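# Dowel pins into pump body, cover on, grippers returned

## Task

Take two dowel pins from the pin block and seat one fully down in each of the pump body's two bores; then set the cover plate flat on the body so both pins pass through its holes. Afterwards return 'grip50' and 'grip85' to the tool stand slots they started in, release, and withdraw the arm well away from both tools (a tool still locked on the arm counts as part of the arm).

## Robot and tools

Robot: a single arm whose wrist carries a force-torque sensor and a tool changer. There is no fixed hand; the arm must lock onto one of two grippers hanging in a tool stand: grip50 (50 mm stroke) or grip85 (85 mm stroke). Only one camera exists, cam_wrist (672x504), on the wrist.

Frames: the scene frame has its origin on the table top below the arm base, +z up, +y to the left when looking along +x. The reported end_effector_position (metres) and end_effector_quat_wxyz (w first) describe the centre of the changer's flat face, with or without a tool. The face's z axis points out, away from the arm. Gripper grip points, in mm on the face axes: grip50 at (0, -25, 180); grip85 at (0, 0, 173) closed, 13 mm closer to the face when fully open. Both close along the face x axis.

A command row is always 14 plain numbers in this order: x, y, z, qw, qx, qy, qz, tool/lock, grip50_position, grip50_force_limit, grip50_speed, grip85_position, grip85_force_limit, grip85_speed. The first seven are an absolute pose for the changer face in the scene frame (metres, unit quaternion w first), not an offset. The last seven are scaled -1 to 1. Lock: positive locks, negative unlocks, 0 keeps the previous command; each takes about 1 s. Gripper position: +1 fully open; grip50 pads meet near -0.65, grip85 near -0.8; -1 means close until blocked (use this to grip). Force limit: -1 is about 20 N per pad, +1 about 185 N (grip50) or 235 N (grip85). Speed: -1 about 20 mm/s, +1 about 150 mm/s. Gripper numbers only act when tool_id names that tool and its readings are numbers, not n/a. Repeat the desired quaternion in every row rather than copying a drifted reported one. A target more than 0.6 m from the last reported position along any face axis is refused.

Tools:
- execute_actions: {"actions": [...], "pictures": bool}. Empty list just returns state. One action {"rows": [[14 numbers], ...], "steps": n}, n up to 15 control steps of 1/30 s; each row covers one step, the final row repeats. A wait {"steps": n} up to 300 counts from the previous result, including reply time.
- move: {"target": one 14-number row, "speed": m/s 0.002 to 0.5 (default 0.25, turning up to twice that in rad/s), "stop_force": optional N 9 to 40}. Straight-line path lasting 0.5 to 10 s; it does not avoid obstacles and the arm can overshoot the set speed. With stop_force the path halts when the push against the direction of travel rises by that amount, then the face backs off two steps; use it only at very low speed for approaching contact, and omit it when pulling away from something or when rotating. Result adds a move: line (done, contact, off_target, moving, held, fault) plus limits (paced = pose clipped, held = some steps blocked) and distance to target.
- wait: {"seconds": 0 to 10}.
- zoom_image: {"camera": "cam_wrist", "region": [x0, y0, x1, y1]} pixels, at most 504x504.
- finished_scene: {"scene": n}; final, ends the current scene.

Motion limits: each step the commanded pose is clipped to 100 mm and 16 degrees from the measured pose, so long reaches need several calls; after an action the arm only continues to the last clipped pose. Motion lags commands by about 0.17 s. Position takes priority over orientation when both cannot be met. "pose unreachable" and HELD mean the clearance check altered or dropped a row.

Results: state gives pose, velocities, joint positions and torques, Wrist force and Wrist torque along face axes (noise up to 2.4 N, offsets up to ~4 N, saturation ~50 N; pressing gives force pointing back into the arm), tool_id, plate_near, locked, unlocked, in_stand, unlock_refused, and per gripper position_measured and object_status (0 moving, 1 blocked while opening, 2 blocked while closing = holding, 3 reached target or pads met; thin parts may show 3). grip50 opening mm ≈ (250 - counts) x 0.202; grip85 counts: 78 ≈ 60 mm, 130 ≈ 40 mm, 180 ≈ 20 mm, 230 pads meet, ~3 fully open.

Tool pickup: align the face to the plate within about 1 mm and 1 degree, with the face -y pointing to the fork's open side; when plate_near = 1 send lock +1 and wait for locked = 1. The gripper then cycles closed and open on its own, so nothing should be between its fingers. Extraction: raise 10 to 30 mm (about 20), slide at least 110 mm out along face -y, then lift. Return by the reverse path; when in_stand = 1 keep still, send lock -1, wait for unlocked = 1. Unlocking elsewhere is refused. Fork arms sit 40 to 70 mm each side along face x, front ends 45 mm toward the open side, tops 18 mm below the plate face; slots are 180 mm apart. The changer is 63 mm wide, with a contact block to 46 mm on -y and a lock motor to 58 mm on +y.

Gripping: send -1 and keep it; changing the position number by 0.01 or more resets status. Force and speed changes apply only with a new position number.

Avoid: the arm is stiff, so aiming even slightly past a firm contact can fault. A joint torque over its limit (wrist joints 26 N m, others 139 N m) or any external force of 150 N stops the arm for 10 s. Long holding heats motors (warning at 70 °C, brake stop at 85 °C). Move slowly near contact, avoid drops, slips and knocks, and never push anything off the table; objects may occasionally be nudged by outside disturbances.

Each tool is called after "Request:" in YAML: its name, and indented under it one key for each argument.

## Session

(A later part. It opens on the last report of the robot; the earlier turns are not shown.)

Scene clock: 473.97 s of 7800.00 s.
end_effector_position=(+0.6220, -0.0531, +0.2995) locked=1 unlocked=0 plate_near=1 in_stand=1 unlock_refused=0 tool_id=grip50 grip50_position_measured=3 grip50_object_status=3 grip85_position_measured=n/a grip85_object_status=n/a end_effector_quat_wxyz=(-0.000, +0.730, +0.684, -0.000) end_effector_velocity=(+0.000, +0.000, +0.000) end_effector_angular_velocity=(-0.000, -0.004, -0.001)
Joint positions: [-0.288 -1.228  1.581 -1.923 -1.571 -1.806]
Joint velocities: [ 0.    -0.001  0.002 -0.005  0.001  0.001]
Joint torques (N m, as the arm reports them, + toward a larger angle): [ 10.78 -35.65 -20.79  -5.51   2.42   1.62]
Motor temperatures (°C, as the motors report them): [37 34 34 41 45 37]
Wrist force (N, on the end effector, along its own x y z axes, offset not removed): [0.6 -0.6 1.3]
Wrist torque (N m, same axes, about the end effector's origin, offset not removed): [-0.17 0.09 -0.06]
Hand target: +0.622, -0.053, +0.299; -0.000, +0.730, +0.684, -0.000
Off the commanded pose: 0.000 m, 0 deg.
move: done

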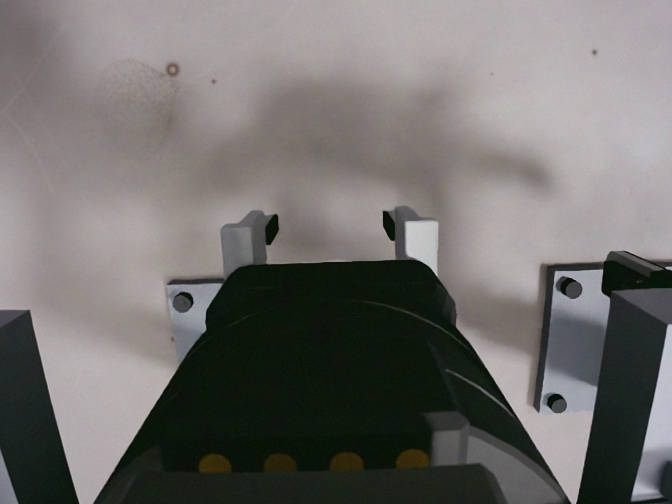

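Request:
execute_actions:
  actions:
    - {"rows":[[0.6221,-0.0531,0.2993,0,0.7296,0.6839,0,-1,1,0,0,1,0,0]],"steps":15}
  pictures: false

Request:
execute_actions:
  actions:
    - {"rows":[[0.6221,-0.0531,0.2993,0,0.7296,0.6839,0,-1,1,0,0,1,0,0]],"steps":15}
  pictures: false

Request:
execute_actions:
  actions:
    - {"rows":[[0.6221,-0.0531,0.2993,0,0.7296,0.6839,0,-1,1,0,0,1,0,0]],"steps":10}
  pictures: false

Scene clock: 478.97 s of 7800.00 s.
end_effector_position=(+0.6221, -0.0531, +0.2992) locked=0 unlocked=0 plate_near=1 in_stand=1 unlock_refused=0 tool_id=none grip50_position_measured=n/a grip50_object_status=n/a grip85_position_measured=n/a grip85_object_status=n/a end_effector_quat_wxyz=(-0.000, +0.730, +0.684, -0.000) end_effector_velocity=(-0.000, -0.000, -0.001) end_effector_angular_velocity=(+0.000, +0.001, -0.000)
Joint positions: [-0.288 -1.228  1.582 -1.923 -1.571 -1.806]
Joint velocities: [-0.001  0.     0.001  0.     0.    -0.   ]
Joint torques (N m, as the arm reports them, + toward a larger angle): [  9.94 -27.22 -31.39  -0.83  -1.4    1.7 ]
Motor temperatures (°C, as the motors report them): [37 34 34 41 45 37]
Wrist force (N, on the end effector, along its own x y z axes, offset not removed): [-0.3 -0.1 -2.2]
Wrist torque (N m, same axes, about the end effector's origin, offset not removed): [0.12 0.21 -0.20]
Hand target: +0.622, -0.053, +0.299; +0.000, +0.730, +0.684, -0.000
Off the commanded pose: 0.000 m, 0 deg.
Steps of this call (steps 1 to 90: nothing new was sent; then 1.50 s passed at rest; steps 91 to 105: all 15 steps of this action). Readings (end_effector_position | what the end effector reports):
91: (+0.6220, -0.0531, +0.2991) | locked=1 unlocked=0 plate_near=1 in_stand=1 unlock_refused=0 tool_id=grip50 grip50_position_measured=3 grip50_object_status=3 grip85_position_measured=n/a grip85_object_status=n/a
92: (+0.6220, -0.0531, +0.2991) | locked=1 unlocked=0 plate_near=1 in_stand=1 unlock_refused=0 tool_id=grip50 grip50_position_measured=3 grip50_object_status=3 grip85_position_measured=n/a grip85_object_status=n/a
94: (+0.6220, -0.0531, +0.2991) | locked=1 unlocked=0 plate_near=1 in_stand=1 unlock_refused=0 tool_id=grip50 grip50_position_measured=3 grip50_object_status=3 grip85_position_measured=n/a grip85_object_status=n/a
98: (+0.6221, -0.0531, +0.2991) | locked=0 unlocked=0 plate_near=1 in_stand=1 unlock_refused=0 tool_id=none grip50_position_measured=n/a grip50_object_status=n/a grip85_position_measured=n/a grip85_object_status=n/a
105: the state above

Scene clock: 479.47 s of 7800.00 s.
end_effector_position=(+0.6221, -0.0531, +0.2992) locked=0 unlocked=1 plate_near=1 in_stand=1 unlock_refused=0 tool_id=none grip50_position_measured=n/a grip50_object_status=n/a grip85_position_measured=n/a grip85_object_status=n/a end_effector_quat_wxyz=(-0.000, +0.730, +0.684, -0.000) end_effector_velocity=(+0.000, -0.001, +0.001) end_effector_angular_velocity=(-0.000, -0.002, -0.000)
Joint positions: [-0.288 -1.228  1.582 -1.923 -1.571 -1.806]
Joint velocities: [-0.001 -0.001 -0.002  0.001  0.    -0.001]
Joint torques (N m, as the arm reports them, + toward a larger angle): [  8.94 -36.83 -32.53  -1.42   0.95   1.72]
Motor temperatures (°C, as the motors report them): [37 34 34 41 45 37]
Wrist force (N, on the end effector, along its own x y z axes, offset not removed): [4.1 -1.7 -3.2]
Wrist torque (N m, same axes, about the end effector's origin, offset not removed): [-0.11 -0.03 -0.04]
Hand target: +0.622, -0.053, +0.299; -0.000, +0.730, +0.684, -0.000
Off the commanded pose: 0.000 m, 0 deg.
Steps of this call (steps 1 to 15: all 15 steps of this action). Readings (end_effector_position | what the end effector reports):
1: (+0.6221, -0.0531, +0.2992) | locked=0 unlocked=0 plate_near=1 in_stand=1 unlock_refused=0 tool_id=none grip50_position_measured=n/a grip50_object_status=n/a grip85_position_measured=n/a grip85_object_status=n/a
2: (+0.6221, -0.0531, +0.2992) | locked=0 unlocked=0 plate_near=1 in_stand=1 unlock_refused=0 tool_id=none grip50_position_measured=n/a grip50_object_status=n/a grip85_position_measured=n/a grip85_object_status=n/a
4: (+0.6221, -0.0531, +0.2992) | locked=0 unlocked=0 plate_near=1 in_stand=1 unlock_refused=0 tool_id=none grip50_position_measured=n/a grip50_object_status=n/a grip85_position_measured=n/a grip85_object_status=n/a
8: (+0.6221, -0.0531, +0.2992) | locked=0 unlocked=0 plate_near=1 in_stand=1 unlock_refused=0 tool_id=none grip50_position_measured=n/a grip50_object_status=n/a grip85_position_measured=n/a grip85_object_status=n/a
15: the state above

Scene clock: 479.80 s of 7800.00 s.
end_effector_position=(+0.6221, -0.0531, +0.2992) locked=0 unlocked=1 plate_near=1 in_stand=1 unlock_refused=0 tool_id=none grip50_position_measured=n/a grip50_object_status=n/a grip85_position_measured=n/a grip85_object_status=n/a end_effector_quat_wxyz=(-0.000, +0.730, +0.684, -0.000) end_effector_velocity=(-0.000, -0.000, +0.000) end_effector_angular_velocity=(-0.000, +0.000, -0.001)
Joint positions: [-0.288 -1.228  1.582 -1.923 -1.571 -1.806]
Joint velocities: [-0.    -0.001  0.     0.    -0.     0.001]
Joint torques (N m, as the arm reports them, + toward a larger angle): [  8.3  -43.9  -32.44  -2.05   2.18   1.67]
Motor temperatures (°C, as the motors report them): [37 34 34 41 45 37]
Wrist force (N, on the end effector, along its own x y z axes, offset not removed): [2.6 -5.0 -2.2]
Wrist torque (N m, same axes, about the end effector's origin, offset not removed): [-0.19 -0.04 -0.06]
Hand target: +0.622, -0.053, +0.299; -0.000, +0.730, +0.684, -0.000
Off the commanded pose: 0.000 m, 0 deg.
Steps of this call (steps 1 to 10: all 10 steps of this action). Readings (end_effector_position | what the end effector reports):
1: (+0.6221, -0.0531, +0.2992) | locked=0 unlocked=1 plate_near=1 in_stand=1 unlock_refused=0 tool_id=none grip50_position_measured=n/a grip50_object_status=n/a grip85_position_measured=n/a grip85_object_status=n/a
2: (+0.6221, -0.0531, +0.2992) | locked=0 unlocked=1 plate_near=1 in_stand=1 unlock_refused=0 tool_id=none grip50_position_measured=n/a grip50_object_status=n/a grip85_position_measured=n/a grip85_object_status=n/a
4: (+0.6221, -0.0531, +0.2992) | locked=0 unlocked=1 plate_near=1 in_stand=1 unlock_refused=0 tool_id=none grip50_position_measured=n/a grip50_object_status=n/a grip85_position_measured=n/a grip85_object_status=n/a
8: (+0.6221, -0.0531, +0.2992) | locked=0 unlocked=1 plate_near=1 in_stand=1 unlock_refused=0 tool_id=none grip50_position_measured=n/a grip50_object_status=n/a grip85_position_measured=n/a grip85_object_status=n/a
10: the state above

Request:
move:
  target: [0.6221,-0.0531,0.412,0,0.7296,0.6839,0,0,0,0,0,1,0,0]
  speed: 0.1

Request:
move:
  target: [0.6635,0.1214,0.412,0,0.7296,0.6839,0,0,0,0,0,1,0,0]
  speed: 0.2

Request:
zoom_image:
  camera: "cam_wrist"
  region: [210, 120, 470, 380]

Scene clock: 484.97 s of 7800.00 s.
end_effector_position=(+0.6224, -0.0532, +0.4117) locked=0 unlocked=1 plate_near=0 in_stand=0 unlock_refused=0 tool_id=none grip50_position_measured=n/a grip50_object_status=n/a grip85_position_measured=n/a grip85_object_status=n/a end_effector_quat_wxyz=(+0.000, +0.730, +0.684, +0.000) end_effector_velocity=(-0.000, -0.000, +0.003) end_effector_angular_velocity=(+0.001, +0.001, -0.001)
Joint positions: [-0.288 -1.284  1.363 -1.648 -1.571 -1.806]
Joint velocities: [-0.001 -0.001 -0.006  0.008  0.001  0.   ]
Joint torques (N m, as the arm reports them, + toward a larger angle): [ -4.05 -38.01 -33.04  -0.7    0.22   0.58]
Motor temperatures (°C, as the motors report them): [37 34 34 41 45 37]
Wrist force (N, on the end effector, along its own x y z axes, offset not removed): [1.8 -1.4 1.7]
Wrist torque (N m, same axes, about the end effector's origin, offset not removed): [-0.33 0.06 -0.17]
Hand target: +0.622, -0.053, +0.412; +0.000, +0.730, +0.684, +0.000
Off the commanded pose: 0.000 m, 0 deg.
After step 90, 0.50 s passed at rest.
move: done

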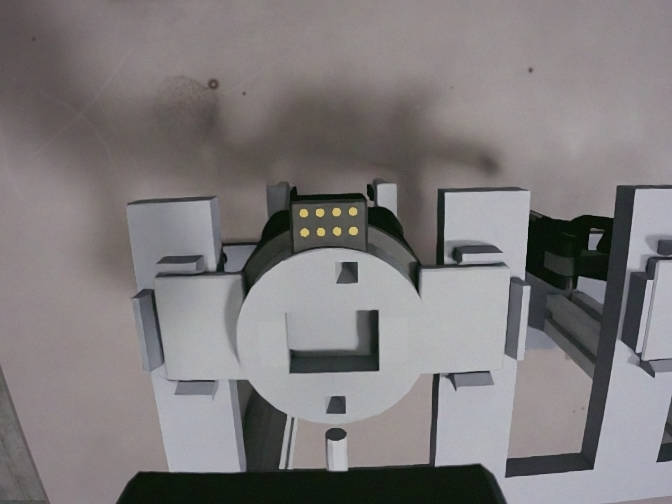

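Scene clock: 486.53 s of 7800.00 s.
end_effector_position=(+0.6633, +0.1212, +0.4119) locked=0 unlocked=1 plate_near=0 in_stand=0 unlock_refused=0 tool_id=none grip50_position_measured=n/a grip50_object_status=n/a grip85_position_measured=n/a grip85_object_status=n/a end_effector_quat_wxyz=(+0.000, +0.730, +0.684, -0.001) end_effector_velocity=(+0.001, +0.002, -0.000) end_effector_angular_velocity=(-0.000, +0.001, +0.001)
Joint positions: [-0.006 -1.159  1.191 -1.601 -1.571 -1.525]
Joint velocities: [ 0.003  0.004 -0.005  0.002 -0.     0.002]
Joint torques (N m, as the arm reports them, + toward a larger angle): [ 11.67 -32.33 -33.07  -0.94  -2.18   2.03]
Motor temperatures (°C, as the motors report them): [37 34 34 41 45 37]
Wrist force (N, on the end effector, along its own x y z axes, offset not removed): [0.8 -2.5 1.3]
Wrist torque (N m, same axes, about the end effector's origin, offset not removed): [-0.27 0.17 -0.22]
Hand target: +0.663, +0.121, +0.412; +0.000, +0.730, +0.684, -0.001
Off the commanded pose: 0.000 m, 0 deg.
move: done

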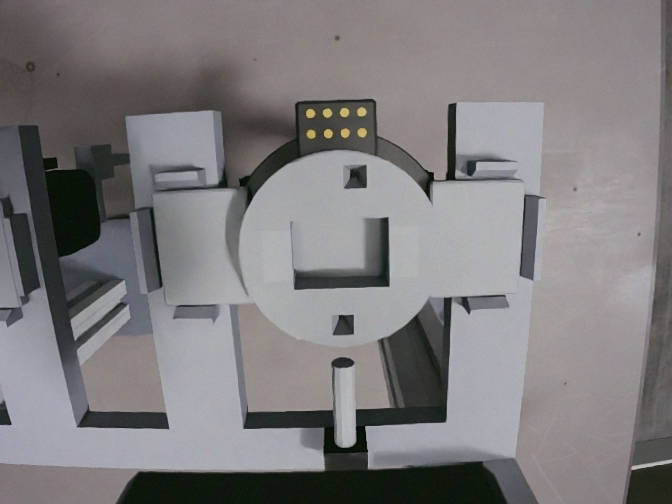

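Region (210, 120, 470, 380) of cam_wrist's 672x504 image, scaled by 1.938, with more detail than that image has.

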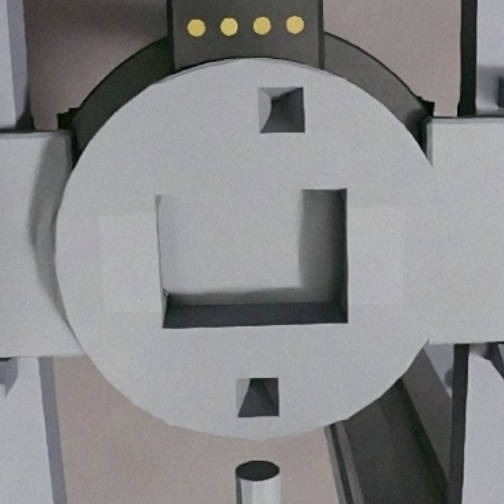

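Request:
move:
  target: [0.6339,0.1266,0.312,0,0.7296,0.6839,0,0,0,0,0,1,0,0]
  speed: 0.1

Request:
move:
  target: [0.6339,0.1266,0.285,0,0.7296,0.6839,0,0,0,0,0,1,0,0]
  speed: 0.004
  stop_force: 10

Scene clock: 491.40 s of 7800.00 s.
end_effector_position=(+0.6337, +0.1266, +0.3124) locked=0 unlocked=1 plate_near=0 in_stand=0 unlock_refused=0 tool_id=none grip50_position_measured=n/a grip50_object_status=n/a grip85_position_measured=n/a grip85_object_status=n/a end_effector_quat_wxyz=(-0.000, +0.730, +0.684, -0.000) end_effector_velocity=(-0.001, +0.000, -0.004) end_effector_angular_velocity=(+0.001, +0.001, +0.001)
Joint positions: [ 0.001 -1.188  1.49  -1.872 -1.571 -1.517]
Joint velocities: [-0.     0.001  0.008 -0.009  0.001 -0.001]
Joint torques (N m, as the arm reports them, + toward a larger angle): [ 12.01 -52.92 -14.45  -4.48   2.43   1.99]
Motor temperatures (°C, as the motors report them): [37 34 34 41 45 37]
Wrist force (N, on the end effector, along its own x y z axes, offset not removed): [-0.1 0.7 0.9]
Wrist torque (N m, same axes, about the end effector's origin, offset not removed): [0.05 0.17 -0.15]
Hand target: +0.634, +0.127, +0.312; +0.000, +0.730, +0.684, -0.000
Off the commanded pose: 0.000 m, 0 deg.
After step 90, 0.30 s passed at rest.
move: done

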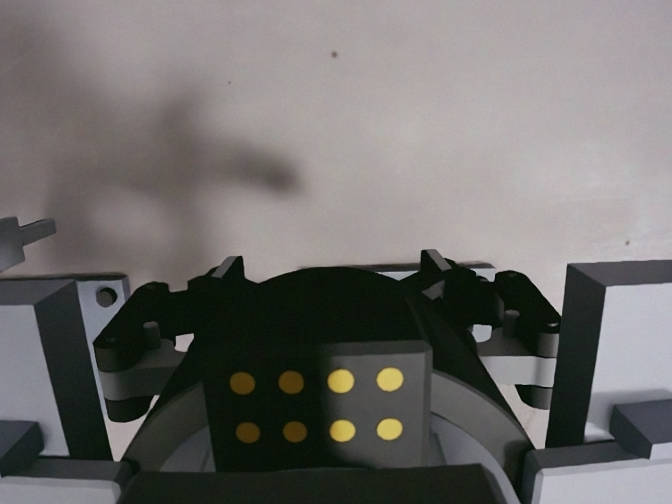

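Scene clock: 495.17 s of 7800.00 s.
end_effector_position=(+0.6338, +0.1266, +0.2989) locked=0 unlocked=1 plate_near=1 in_stand=1 unlock_refused=0 tool_id=none grip50_position_measured=n/a grip50_object_status=n/a grip85_position_measured=n/a grip85_object_status=n/a end_effector_quat_wxyz=(+0.000, +0.730, +0.684, +0.000) end_effector_velocity=(-0.000, -0.000, +0.002) end_effector_angular_velocity=(+0.000, +0.003, -0.001)
Joint positions: [ 0.001 -1.178  1.512 -1.904 -1.57  -1.517]
Joint velocities: [-0.    -0.001 -0.003  0.008 -0.     0.001]
Joint torques (N m, as the arm reports them, + toward a larger angle): [ 12.97 -23.08 -23.02   0.72   2.04   1.69]
Motor temperatures (°C, as the motors report them): [37 34 34 41 45 37]
Wrist force (N, on the end effector, along its own x y z axes, offset not removed): [2.1 -2.1 -26.0]
Wrist torque (N m, same axes, about the end effector's origin, offset not removed): [0.86 0.42 -0.31]
Hand target: +0.634, +0.127, +0.299; +0.000, +0.730, +0.684, +0.000
Off the commanded pose: 0.014 m, 0 deg.
move: contact

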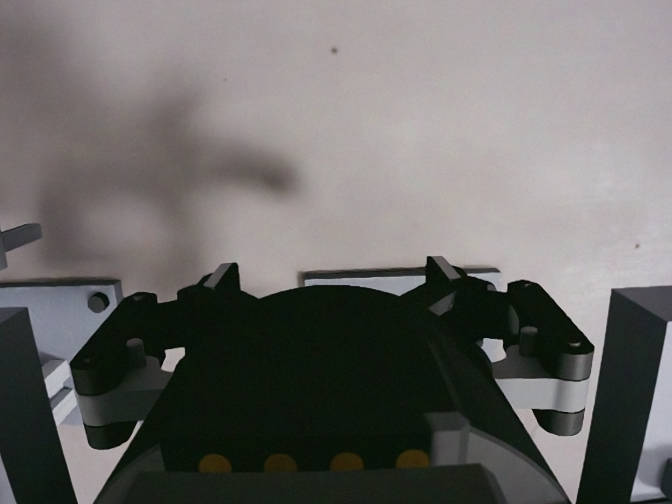

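Request:
execute_actions:
  actions:
    - {"rows":[[0.6338,0.1266,0.2992,0,0.7296,0.6839,0,1,0,0,0,1,-0.5,0]],"steps":15}
  pictures: false

Request:
execute_actions:
  actions:
    - {"rows":[[0.6338,0.1266,0.2992,0,0.7296,0.6839,0,1,0,0,0,1,-0.5,0]],"steps":15}
  pictures: false

Request:
execute_actions:
  actions:
    - {"rows":[[0.6338,0.1266,0.2992,0,0.7296,0.6839,0,1,0,0,0,1,-0.5,0]],"steps":15}
  pictures: false

Scene clock: 507.27 s of 7800.00 s.
end_effector_position=(+0.6338, +0.1266, +0.2992) locked=0 unlocked=0 plate_near=1 in_stand=1 unlock_refused=0 tool_id=none grip50_position_measured=n/a grip50_object_status=n/a grip85_position_measured=n/a grip85_object_status=n/a end_effector_quat_wxyz=(+0.000, +0.730, +0.684, +0.000) end_effector_velocity=(+0.001, +0.000, +0.001) end_effector_angular_velocity=(-0.000, -0.003, +0.000)
Joint positions: [ 0.001 -1.178  1.511 -1.903 -1.57  -1.517]
Joint velocities: [ 0.     0.    -0.003 -0.    -0.     0.   ]
Joint torques (N m, as the arm reports them, + toward a larger angle): [ 10.   -41.4  -31.85  -0.46  -1.81  -1.2 ]
Motor temperatures (°C, as the motors report them): [37 34 34 41 45 37]
Wrist force (N, on the end effector, along its own x y z axes, offset not removed): [3.1 -0.2 -0.3]
Wrist torque (N m, same axes, about the end effector's origin, offset not removed): [0.06 -0.16 -0.18]
Hand target: +0.634, +0.127, +0.299; +0.000, +0.730, +0.684, +0.000
Off the commanded pose: 0.000 m, 0 deg.
Steps of this call (steps 1 to 90: nothing new was sent; then 8.60 s passed at rest; steps 91 to 105: all 15 steps of this action). Readings (end_effector_position | what the end effector reports):
91: (+0.6338, +0.1266, +0.2992) | locked=0 unlocked=0 plate_near=1 in_stand=1 unlock_refused=0 tool_id=none grip50_position_measured=n/a grip50_object_status=n/a grip85_position_measured=n/a grip85_object_status=n/a
92: (+0.6338, +0.1266, +0.2992) | locked=0 unlocked=0 plate_near=1 in_stand=1 unlock_refused=0 tool_id=none grip50_position_measured=n/a grip50_object_status=n/a grip85_position_measured=n/a grip85_object_status=n/a
94: (+0.6338, +0.1266, +0.2992) | locked=0 unlocked=0 plate_near=1 in_stand=1 unlock_refused=0 tool_id=none grip50_position_measured=n/a grip50_object_status=n/a grip85_position_measured=n/a grip85_object_status=n/a
98: (+0.6338, +0.1266, +0.2992) | locked=0 unlocked=0 plate_near=1 in_stand=1 unlock_refused=0 tool_id=none grip50_position_measured=n/a grip50_object_status=n/a grip85_position_measured=n/a grip85_object_status=n/a
105: the state above

Scene clock: 507.77 s of 7800.00 s.
end_effector_position=(+0.6338, +0.1266, +0.2993) locked=1 unlocked=0 plate_near=1 in_stand=1 unlock_refused=0 tool_id=grip85 grip50_position_measured=n/a grip50_object_status=n/a grip85_position_measured=n/a grip85_object_status=n/a end_effector_quat_wxyz=(+0.000, +0.730, +0.684, +0.000) end_effector_velocity=(+0.000, +0.000, -0.000) end_effector_angular_velocity=(+0.001, +0.000, -0.000)
Joint positions: [ 0.001 -1.178  1.511 -1.903 -1.57  -1.517]
Joint velocities: [ 0.     0.001 -0.    -0.     0.001  0.   ]
Joint torques (N m, as the arm reports them, + toward a larger angle): [ 10.95 -41.48 -27.44  -2.51  -0.92  -1.3 ]
Motor temperatures (°C, as the motors report them): [37 34 34 41 45 37]
Wrist force (N, on the end effector, along its own x y z axes, offset not removed): [-2.9 -2.1 -15.1]
Wrist torque (N m, same axes, about the end effector's origin, offset not removed): [0.31 1.25 -0.26]
Hand target: +0.634, +0.127, +0.299; -0.000, +0.730, +0.684, -0.000
Off the commanded pose: 0.000 m, 0 deg.
Steps of this call (steps 1 to 15: all 15 steps of this action). Readings (end_effector_position | what the end effector reports):
1: (+0.6338, +0.1266, +0.2992) | locked=0 unlocked=0 plate_near=1 in_stand=1 unlock_refused=0 tool_id=none grip50_position_measured=n/a grip50_object_status=n/a grip85_position_measured=n/a grip85_object_status=n/a
2: (+0.6338, +0.1266, +0.2992) | locked=0 unlocked=0 plate_near=1 in_stand=1 unlock_refused=0 tool_id=none grip50_position_measured=n/a grip50_object_status=n/a grip85_position_measured=n/a grip85_object_status=n/a
4: (+0.6338, +0.1266, +0.2992) | locked=0 unlocked=0 plate_near=1 in_stand=1 unlock_refused=0 tool_id=none grip50_position_measured=n/a grip50_object_status=n/a grip85_position_measured=n/a grip85_object_status=n/a
8: (+0.6338, +0.1266, +0.2992) | locked=0 unlocked=0 plate_near=1 in_stand=1 unlock_refused=0 tool_id=none grip50_position_measured=n/a grip50_object_status=n/a grip85_position_measured=n/a grip85_object_status=n/a
15: the state above

Scene clock: 508.27 s of 7800.00 s.
end_effector_position=(+0.6338, +0.1266, +0.2993) locked=1 unlocked=0 plate_near=1 in_stand=1 unlock_refused=0 tool_id=grip85 grip50_position_measured=n/a grip50_object_status=n/a grip85_position_measured=n/a grip85_object_status=n/a end_effector_quat_wxyz=(+0.000, +0.730, +0.684, +0.000) end_effector_velocity=(-0.001, +0.000, +0.000) end_effector_angular_velocity=(-0.000, +0.001, -0.000)
Joint positions: [ 0.001 -1.178  1.511 -1.903 -1.57  -1.517]
Joint velocities: [ 0.    -0.001  0.001  0.001 -0.     0.   ]
Joint torques (N m, as the arm reports them, + toward a larger angle): [ 11.81 -34.29 -13.28  -3.29  -0.34  -1.4 ]
Motor temperatures (°C, as the motors report them): [37 34 34 41 45 37]
Wrist force (N, on the end effector, along its own x y z axes, offset not removed): [-0.6 -2.9 -14.8]
Wrist torque (N m, same axes, about the end effector's origin, offset not removed): [0.16 1.19 -0.28]
Hand target: +0.634, +0.127, +0.299; -0.000, +0.730, +0.684, -0.000
Off the commanded pose: 0.000 m, 0 deg.
Steps of this call (steps 1 to 15: all 15 steps of this action). Readings (end_effector_position | what the end effector reports):
1: (+0.6338, +0.1266, +0.2993) | locked=1 unlocked=0 plate_near=1 in_stand=1 unlock_refused=0 tool_id=grip85 grip50_position_measured=n/a grip50_object_status=n/a grip85_position_measured=n/a grip85_object_status=n/a
2: (+0.6338, +0.1266, +0.2993) | locked=1 unlocked=0 plate_near=1 in_stand=1 unlock_refused=0 tool_id=grip85 grip50_position_measured=n/a grip50_object_status=n/a grip85_position_measured=n/a grip85_object_status=n/a
4: (+0.6338, +0.1266, +0.2993) | locked=1 unlocked=0 plate_near=1 in_stand=1 unlock_refused=0 tool_id=grip85 grip50_position_measured=n/a grip50_object_status=n/a grip85_position_measured=n/a grip85_object_status=n/a
8: (+0.6338, +0.1266, +0.2993) | locked=1 unlocked=0 plate_near=1 in_stand=1 unlock_refused=0 tool_id=grip85 grip50_position_measured=n/a grip50_object_status=n/a grip85_position_measured=n/a grip85_object_status=n/a
15: the state above

Request:
move:
  target: [0.6338,0.1266,0.3192,0,0.7296,0.6839,0,0,0,0,0,1,-0.5,0]
  speed: 0.03

Request:
move:
  target: [0.505,0.1349,0.3192,0,0.7296,0.6839,0,0,0,0,0,1,-0.5,0]
  speed: 0.08

Request:
move:
  target: [0.35,0.0,0.42,0,0.7071,0.7071,0,0,0,0,0,1,-0.5,0]
  speed: 0.2

Scene clock: 512.07 s of 7800.00 s.
end_effector_position=(+0.6338, +0.1266, +0.3189) locked=1 unlocked=0 plate_near=1 in_stand=0 unlock_refused=0 tool_id=grip85 grip50_position_measured=n/a grip50_object_status=n/a grip85_position_measured=3 grip85_object_status=3 end_effector_quat_wxyz=(+0.000, +0.730, +0.684, +0.000) end_effector_velocity=(-0.000, -0.001, +0.003) end_effector_angular_velocity=(-0.000, +0.001, -0.001)
Joint positions: [ 0.001 -1.192  1.479 -1.856 -1.57  -1.517]
Joint velocities: [-0.001 -0.002 -0.004  0.007 -0.     0.   ]
Joint torques (N m, as the arm reports them, + toward a larger angle): [  7.54 -62.19 -39.96  -2.31   0.55  -1.7 ]
Motor temperatures (°C, as the motors report them): [37 34 34 41 45 37]
Wrist force (N, on the end effector, along its own x y z axes, offset not removed): [2.4 1.6 2.4]
Wrist torque (N m, same axes, about the end effector's origin, offset not removed): [0.01 -0.12 0.02]
Hand target: +0.634, +0.127, +0.319; +0.000, +0.730, +0.684, +0.000
Off the commanded pose: 0.000 m, 0 deg.
move: done

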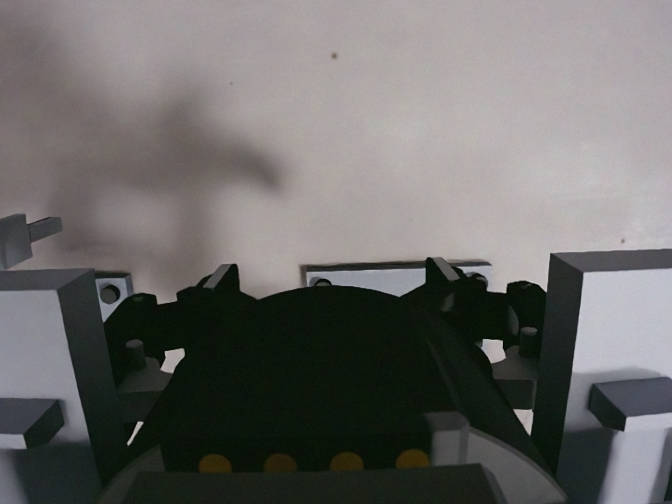

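Scene clock: 514.20 s of 7800.00 s.
end_effector_position=(+0.5053, +0.1349, +0.3194) locked=1 unlocked=0 plate_near=1 in_stand=0 unlock_refused=0 tool_id=grip85 grip50_position_measured=n/a grip50_object_status=n/a grip85_position_measured=3 grip85_object_status=3 end_effector_quat_wxyz=(+0.000, +0.730, +0.684, -0.000) end_effector_velocity=(-0.003, +0.000, -0.000) end_effector_angular_velocity=(+0.001, +0.000, +0.000)
Joint positions: [ 0.015 -1.478  1.838 -1.93  -1.571 -1.503]
Joint velocities: [ 0.001 -0.006  0.007 -0.001  0.001  0.   ]
Joint torques (N m, as the arm reports them, + toward a larger angle): [ 12.08 -46.23 -21.47  -5.73  -0.71   1.91]
Motor temperatures (°C, as the motors report them): [37 34 34 41 45 37]
Wrist force (N, on the end effector, along its own x y z axes, offset not removed): [0.4 -0.7 2.2]
Wrist torque (N m, same axes, about the end effector's origin, offset not removed): [-0.27 0.00 -0.27]
Hand target: +0.505, +0.135, +0.319; +0.000, +0.730, +0.684, -0.000
Off the commanded pose: 0.000 m, 0 deg.
move: done

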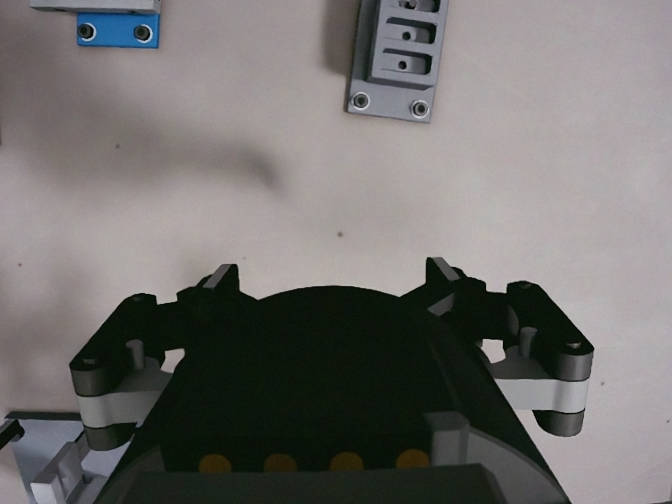

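Scene clock: 516.03 s of 7800.00 s.
end_effector_position=(+0.3506, +0.0002, +0.4201) locked=1 unlocked=0 plate_near=1 in_stand=0 unlock_refused=0 tool_id=grip85 grip50_position_measured=n/a grip50_object_status=n/a grip85_position_measured=3 grip85_object_status=3 end_effector_quat_wxyz=(-0.000, +0.707, +0.707, +0.001) end_effector_velocity=(-0.001, -0.002, +0.002) end_effector_angular_velocity=(-0.000, -0.002, +0.001)
Joint positions: [-0.378 -1.974  1.988 -1.583 -1.57  -1.961]
Joint velocities: [-0.008 -0.005 -0.001  0.004  0.    -0.008]
Joint torques (N m, as the arm reports them, + toward a larger angle): [-10.09 -23.85 -29.58  -2.21   2.57  -1.59]
Motor temperatures (°C, as the motors report them): [37 34 34 41 45 37]
Wrist force (N, on the end effector, along its own x y z axes, offset not removed): [0.7 0.0 1.2]
Wrist torque (N m, same axes, about the end effector's origin, offset not removed): [-0.22 0.03 -0.01]
Hand target: +0.350, -0.000, +0.420; -0.000, +0.707, +0.707, +0.001
Off the commanded pose: 0.001 m, 0 deg.
move: done

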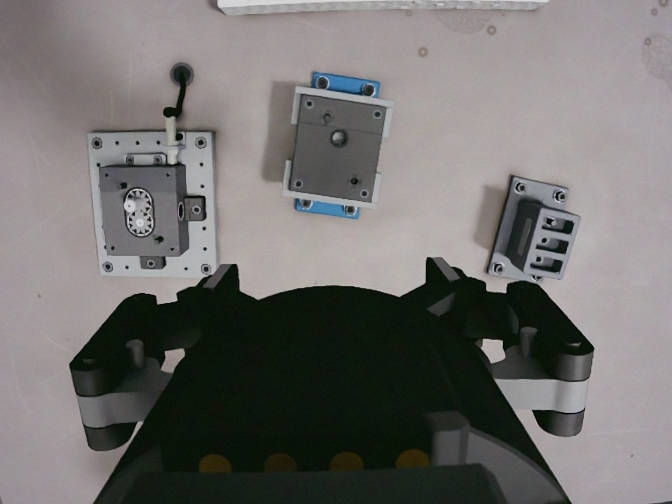

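Request:
move:
  target: [0.36,0.0,0.33,0,0.7071,0.7071,0,0,0,0,0,1,-0.5,0]
  speed: 0.15

Request:
zoom_image:
  camera: "cam_wrist"
  region: [240,20,440,260]

Scene clock: 521.00 s of 7800.00 s.
end_effector_position=(+0.3596, +0.0001, +0.3303) locked=1 unlocked=0 plate_near=1 in_stand=0 unlock_refused=0 tool_id=grip85 grip50_position_measured=n/a grip50_object_status=n/a grip85_position_measured=3 grip85_object_status=3 end_effector_quat_wxyz=(-0.000, +0.707, +0.707, -0.000) end_effector_velocity=(+0.001, -0.000, -0.001) end_effector_angular_velocity=(-0.001, -0.005, -0.001)
Joint positions: [-0.367 -1.914  2.184 -1.839 -1.571 -1.95 ]
Joint velocities: [ 0.001  0.004  0.003 -0.011  0.     0.002]
Joint torques (N m, as the arm reports them, + toward a larger angle): [ 12.35  -3.49 -20.38  -5.94  -2.03   2.05]
Motor temperatures (°C, as the motors report them): [37 34 34 41 45 37]
Wrist force (N, on the end effector, along its own x y z axes, offset not removed): [2.6 -1.9 2.3]
Wrist torque (N m, same axes, about the end effector's origin, offset not removed): [-0.29 -0.05 -0.11]
Hand target: +0.360, +0.000, +0.330; -0.000, +0.707, +0.707, -0.000
Off the commanded pose: 0.000 m, 0 deg.
After step 90, 0.77 s passed at rest.
move: done

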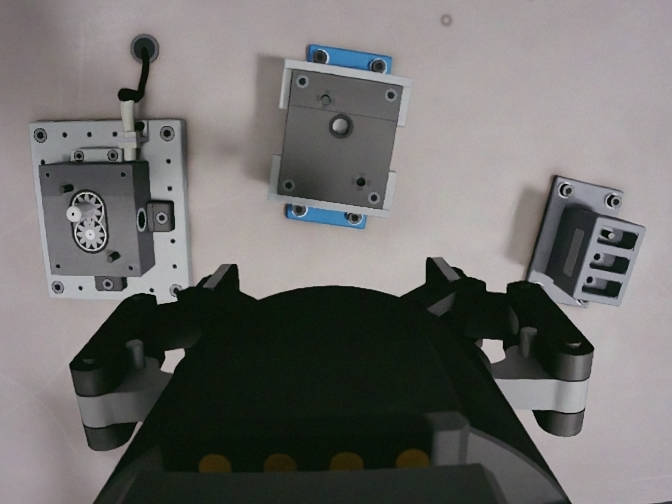

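Region (240, 20, 440, 260) of cam_wrist's 672x504 image, scaled by 2.100, with more detail than that image has.

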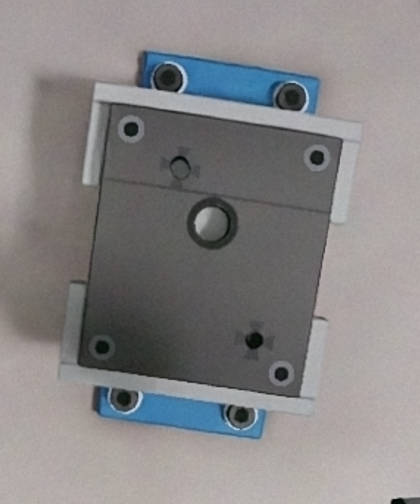

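Request:
move:
  target: [0.3546,-0.006,0.30,0,0.7672,0.6414,0,0,0,0,0,1,-0.5,0]
  speed: 0.1

Request:
zoom_image:
  camera: "cam_wrist"
  region: [234,40,434,260]

Scene clock: 539.30 s of 7800.00 s.
end_effector_position=(+0.3546, -0.0059, +0.3004) locked=1 unlocked=0 plate_near=1 in_stand=0 unlock_refused=0 tool_id=grip85 grip50_position_measured=n/a grip50_object_status=n/a grip85_position_measured=3 grip85_object_status=3 end_effector_quat_wxyz=(-0.000, +0.767, +0.642, +0.000) end_effector_velocity=(-0.000, -0.001, -0.003) end_effector_angular_velocity=(-0.000, -0.000, -0.017)
Joint positions: [-0.39  -1.902  2.257 -1.924 -1.571 -1.796]
Joint velocities: [-0.002  0.002  0.006 -0.009 -0.     0.015]
Joint torques (N m, as the arm reports them, + toward a larger angle): [-12.37  -2.93 -18.98  -5.89  -0.54   1.92]
Motor temperatures (°C, as the motors report them): [37 34 34 41 45 37]
Wrist force (N, on the end effector, along its own x y z axes, offset not removed): [0.9 0.2 4.4]
Wrist torque (N m, same axes, about the end effector's origin, offset not removed): [-0.03 0.16 -0.18]
Hand target: +0.355, -0.006, +0.300; -0.000, +0.767, +0.641, +0.000
Off the commanded pose: 0.000 m, 0 deg.
After step 90, 14.03 s passed at rest.
move: done

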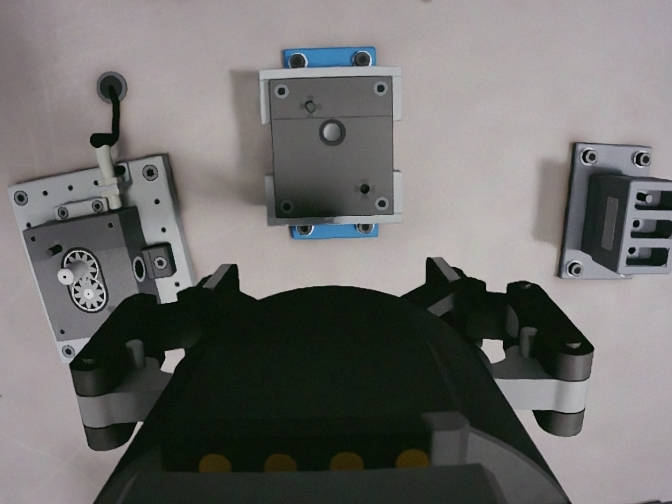

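Region (234, 40, 434, 260) of cam_wrist's 672x504 image, scaled by 2.291, with more detail than that image has; it fills the left 458 columns of this view, and the rest is white.

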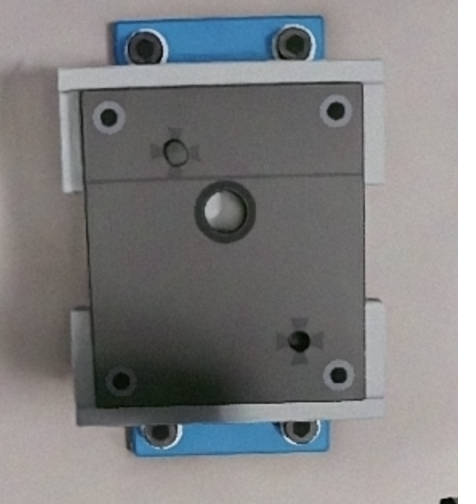

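Request:
move:
  target: [0.2988,0.0064,0.255,0,0.7672,0.6414,0,0,0,0,0,1,-0.5,0]
  speed: 0.08

Request:
move:
  target: [0.2988,0.0064,0.19,0,0.7672,0.6414,0,0,0,0,0,1,-0.5,0]
  speed: 0.008
  stop_force: 10

Scene clock: 548.17 s of 7800.00 s.
end_effector_position=(+0.2990, +0.0064, +0.2552) locked=1 unlocked=0 plate_near=1 in_stand=0 unlock_refused=0 tool_id=grip85 grip50_position_measured=n/a grip50_object_status=n/a grip85_position_measured=3 grip85_object_status=3 end_effector_quat_wxyz=(+0.000, +0.767, +0.641, +0.000) end_effector_velocity=(-0.002, +0.001, -0.001) end_effector_angular_velocity=(+0.002, -0.001, +0.000)
Joint positions: [-0.428 -2.034  2.453 -1.988 -1.571 -1.833]
Joint velocities: [-0.002 -0.007  0.007 -0.001  0.002 -0.002]
Joint torques (N m, as the arm reports them, + toward a larger angle): [-12.59 -19.54 -20.04  -5.74   2.49  -1.59]
Motor temperatures (°C, as the motors report them): [37 34 34 41 45 37]
Wrist force (N, on the end effector, along its own x y z axes, offset not removed): [1.4 0.3 0.3]
Wrist torque (N m, same axes, about the end effector's origin, offset not removed): [0.07 -0.09 -0.19]
Hand target: +0.299, +0.006, +0.255; -0.000, +0.767, +0.641, +0.000
Off the commanded pose: 0.000 m, 0 deg.
After step 90, 4.43 s passed at rest.
move: done

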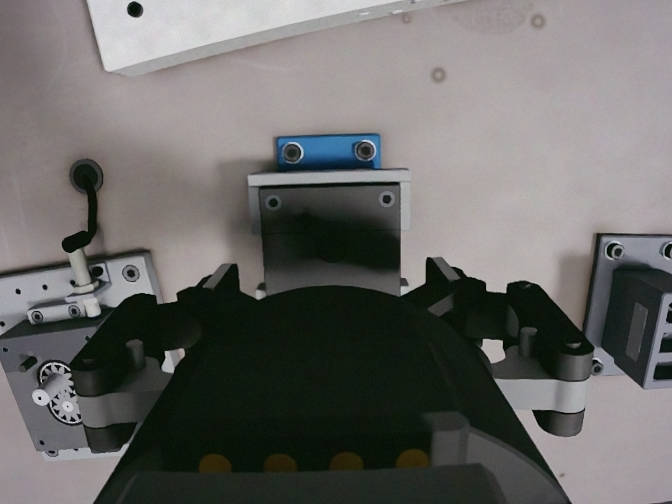

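Scene clock: 556.53 s of 7800.00 s.
end_effector_position=(+0.2986, +0.0065, +0.1904) locked=1 unlocked=0 plate_near=1 in_stand=0 unlock_refused=0 tool_id=grip85 grip50_position_measured=n/a grip50_object_status=n/a grip85_position_measured=3 grip85_object_status=3 end_effector_quat_wxyz=(-0.000, +0.767, +0.641, -0.000) end_effector_velocity=(+0.000, -0.000, -0.002) end_effector_angular_velocity=(-0.001, -0.002, +0.000)
Joint positions: [-0.429 -1.899  2.579 -2.249 -1.571 -1.833]
Joint velocities: [ 0.001  0.005  0.003 -0.011 -0.     0.   ]
Joint torques (N m, as the arm reports them, + toward a larger angle): [-12.41  -0.42 -15.72  -5.56  -0.29  -1.77]
Motor temperatures (°C, as the motors report them): [37 34 34 41 45 37]
Wrist force (N, on the end effector, along its own x y z axes, offset not removed): [2.1 -1.9 3.3]
Wrist torque (N m, same axes, about the end effector's origin, offset not removed): [-0.17 0.15 -0.17]
Hand target: +0.299, +0.006, +0.190; -0.000, +0.767, +0.641, -0.000
Off the commanded pose: 0.000 m, 0 deg.
move: done

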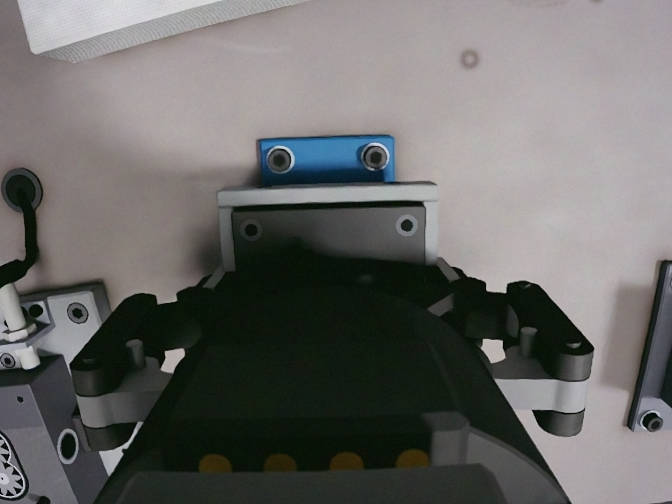

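Request:
move:
  target: [0.2988,0.0064,0.16,0,0.7672,0.6414,0,0,0,0,0,1,-0.5,0]
  speed: 0.004
  stop_force: 10

Scene clock: 566.47 s of 7800.00 s.
end_effector_position=(+0.2987, +0.0065, +0.1774) locked=1 unlocked=0 plate_near=1 in_stand=0 unlock_refused=0 tool_id=grip85 grip50_position_measured=n/a grip50_object_status=n/a grip85_position_measured=3 grip85_object_status=3 end_effector_quat_wxyz=(+0.000, +0.767, +0.641, +0.000) end_effector_velocity=(-0.001, +0.001, +0.001) end_effector_angular_velocity=(+0.003, +0.005, +0.001)
Joint positions: [-0.429 -1.861  2.601 -2.309 -1.571 -1.833]
Joint velocities: [ 0.    -0.005 -0.002  0.012  0.    -0.   ]
Joint torques (N m, as the arm reports them, + toward a larger angle): [ -6.3   -9.64 -16.14   2.7   -0.59  -0.95]
Motor temperatures (°C, as the motors report them): [37 34 34 41 45 37]
Wrist force (N, on the end effector, along its own x y z axes, offset not removed): [-0.5 5.5 -42.6]
Wrist torque (N m, same axes, about the end effector's origin, offset not removed): [-0.75 2.02 0.13]
Hand target: +0.299, +0.006, +0.178; +0.000, +0.767, +0.641, +0.000
Off the commanded pose: 0.017 m, 0 deg.
After step 90, 3.37 s passed at rest.
move: contact

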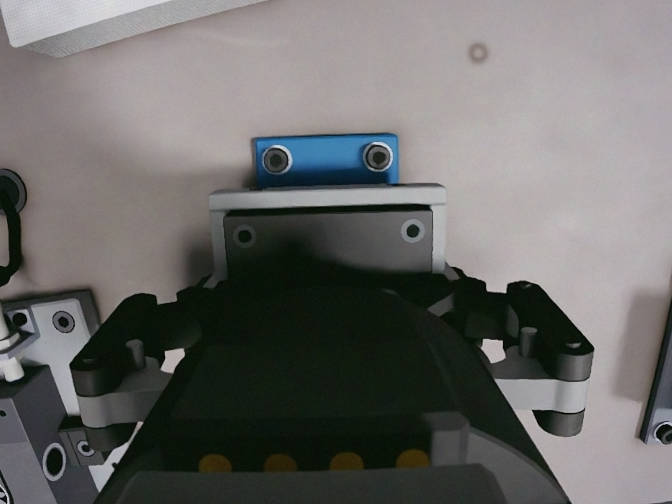

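Request:
move:
  target: [0.2988,0.0064,0.262,0,0.7672,0.6414,0,0,0,0,0,0.4,-0.5,0]
  speed: 0.08

Request:
move:
  target: [0.2988,0.0064,0.22,0,0.7672,0.6414,0,0,0,0,0,0.4,-0.5,0]
  speed: 0.004
  stop_force: 10

Scene clock: 573.43 s of 7800.00 s.
end_effector_position=(+0.2991, +0.0063, +0.2616) locked=1 unlocked=0 plate_near=1 in_stand=0 unlock_refused=0 tool_id=grip85 grip50_position_measured=n/a grip50_object_status=n/a grip85_position_measured=51 grip85_object_status=2 end_effector_quat_wxyz=(+0.000, +0.767, +0.641, +0.000) end_effector_velocity=(-0.000, -0.000, +0.002) end_effector_angular_velocity=(+0.000, +0.002, -0.000)
Joint positions: [-0.428 -2.043  2.439 -1.966 -1.571 -1.833]
Joint velocities: [-0.001 -0.004 -0.005  0.011 -0.    -0.   ]
Joint torques (N m, as the arm reports them, + toward a larger angle): [-13.36 -18.27 -39.39  -2.31   2.39  -1.6 ]
Motor temperatures (°C, as the motors report them): [37 34 34 41 45 37]
Wrist force (N, on the end effector, along its own x y z axes, offset not removed): [1.7 0.0 5.4]
Wrist torque (N m, same axes, about the end effector's origin, offset not removed): [-0.10 0.05 -0.20]
Hand target: +0.299, +0.006, +0.262; +0.000, +0.767, +0.641, +0.000
Off the commanded pose: 0.001 m, 0 deg.
After step 90, 2.40 s passed at rest.
move: done

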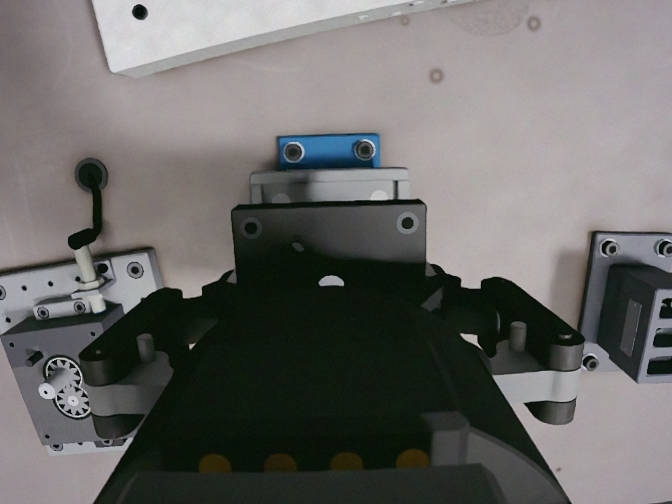

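Scene clock: 583.63 s of 7800.00 s.
end_effector_position=(+0.2987, +0.0065, +0.2218) locked=1 unlocked=0 plate_near=1 in_stand=0 unlock_refused=0 tool_id=grip85 grip50_position_measured=n/a grip50_object_status=n/a grip85_position_measured=51 grip85_object_status=2 end_effector_quat_wxyz=(-0.000, +0.767, +0.641, -0.000) end_effector_velocity=(-0.001, +0.000, -0.002) end_effector_angular_velocity=(+0.001, +0.003, +0.001)
Joint positions: [-0.428 -1.975  2.52  -2.115 -1.571 -1.833]
Joint velocities: [-0.     0.003  0.004 -0.004 -0.    -0.001]
Joint torques (N m, as the arm reports them, + toward a larger angle): [-11.05   2.3  -17.36  -6.03   2.23  -1.81]
Motor temperatures (°C, as the motors report them): [37 34 34 41 45 37]
Wrist force (N, on the end effector, along its own x y z axes, offset not removed): [0.2 0.2 4.3]
Wrist torque (N m, same axes, about the end effector's origin, offset not removed): [-0.13 0.07 -0.15]
Hand target: +0.299, +0.006, +0.222; +0.000, +0.767, +0.641, +0.000
Off the commanded pose: 0.002 m, 0 deg.
move: done

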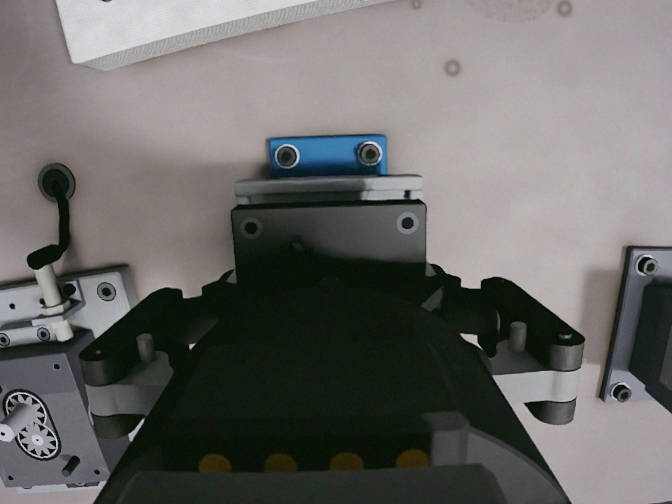

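Request:
move:
  target: [0.2988,0.0064,0.18,0,0.7672,0.6414,0,0,0,0,0,0.4,-0.5,0]
  speed: 0.004
  stop_force: 9

Scene clock: 595.17 s of 7800.00 s.
end_effector_position=(+0.2987, +0.0065, +0.1933) locked=1 unlocked=0 plate_near=1 in_stand=0 unlock_refused=0 tool_id=grip85 grip50_position_measured=n/a grip50_object_status=n/a grip85_position_measured=51 grip85_object_status=2 end_effector_quat_wxyz=(-0.000, +0.767, +0.641, -0.000) end_effector_velocity=(+0.000, -0.000, +0.002) end_effector_angular_velocity=(+0.001, +0.002, +0.000)
Joint positions: [-0.429 -1.907  2.573 -2.236 -1.571 -1.833]
Joint velocities: [ 0.    -0.003 -0.004  0.01  -0.     0.   ]
Joint torques (N m, as the arm reports them, + toward a larger angle): [-12.32 -18.37 -30.73  -1.48   1.8   -1.6 ]
Motor temperatures (°C, as the motors report them): [37 34 34 41 45 37]
Wrist force (N, on the end effector, along its own x y z axes, offset not removed): [1.1 -1.0 -15.1]
Wrist torque (N m, same axes, about the end effector's origin, offset not removed): [0.94 0.52 -0.16]
Hand target: +0.299, +0.006, +0.194; +0.000, +0.767, +0.641, +0.000
Off the commanded pose: 0.013 m, 0 deg.
After step 90, 1.07 s passed at rest.
move: contact

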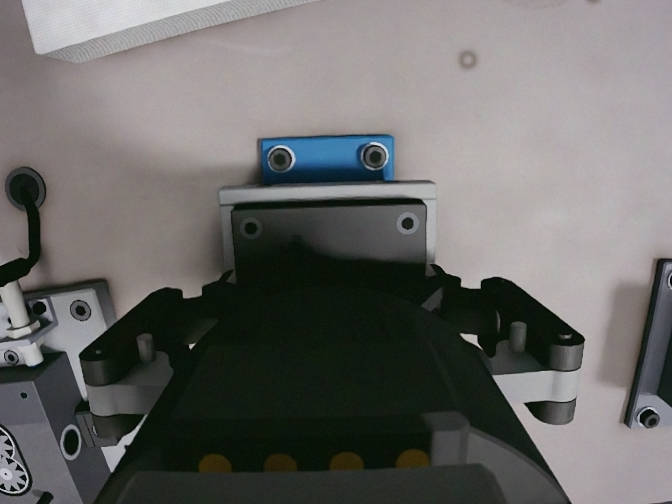

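Request:
zoom_image:
  camera: "cam_wrist"
  region: [200,150,460,300]

Region (200, 150, 460, 300) of cam_wrist's 672x504 image, scaled by 1.938, with more detail than that image has; it fills the top 291 rows of this view, and the rest is white.

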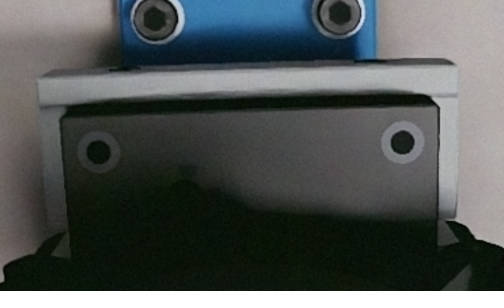

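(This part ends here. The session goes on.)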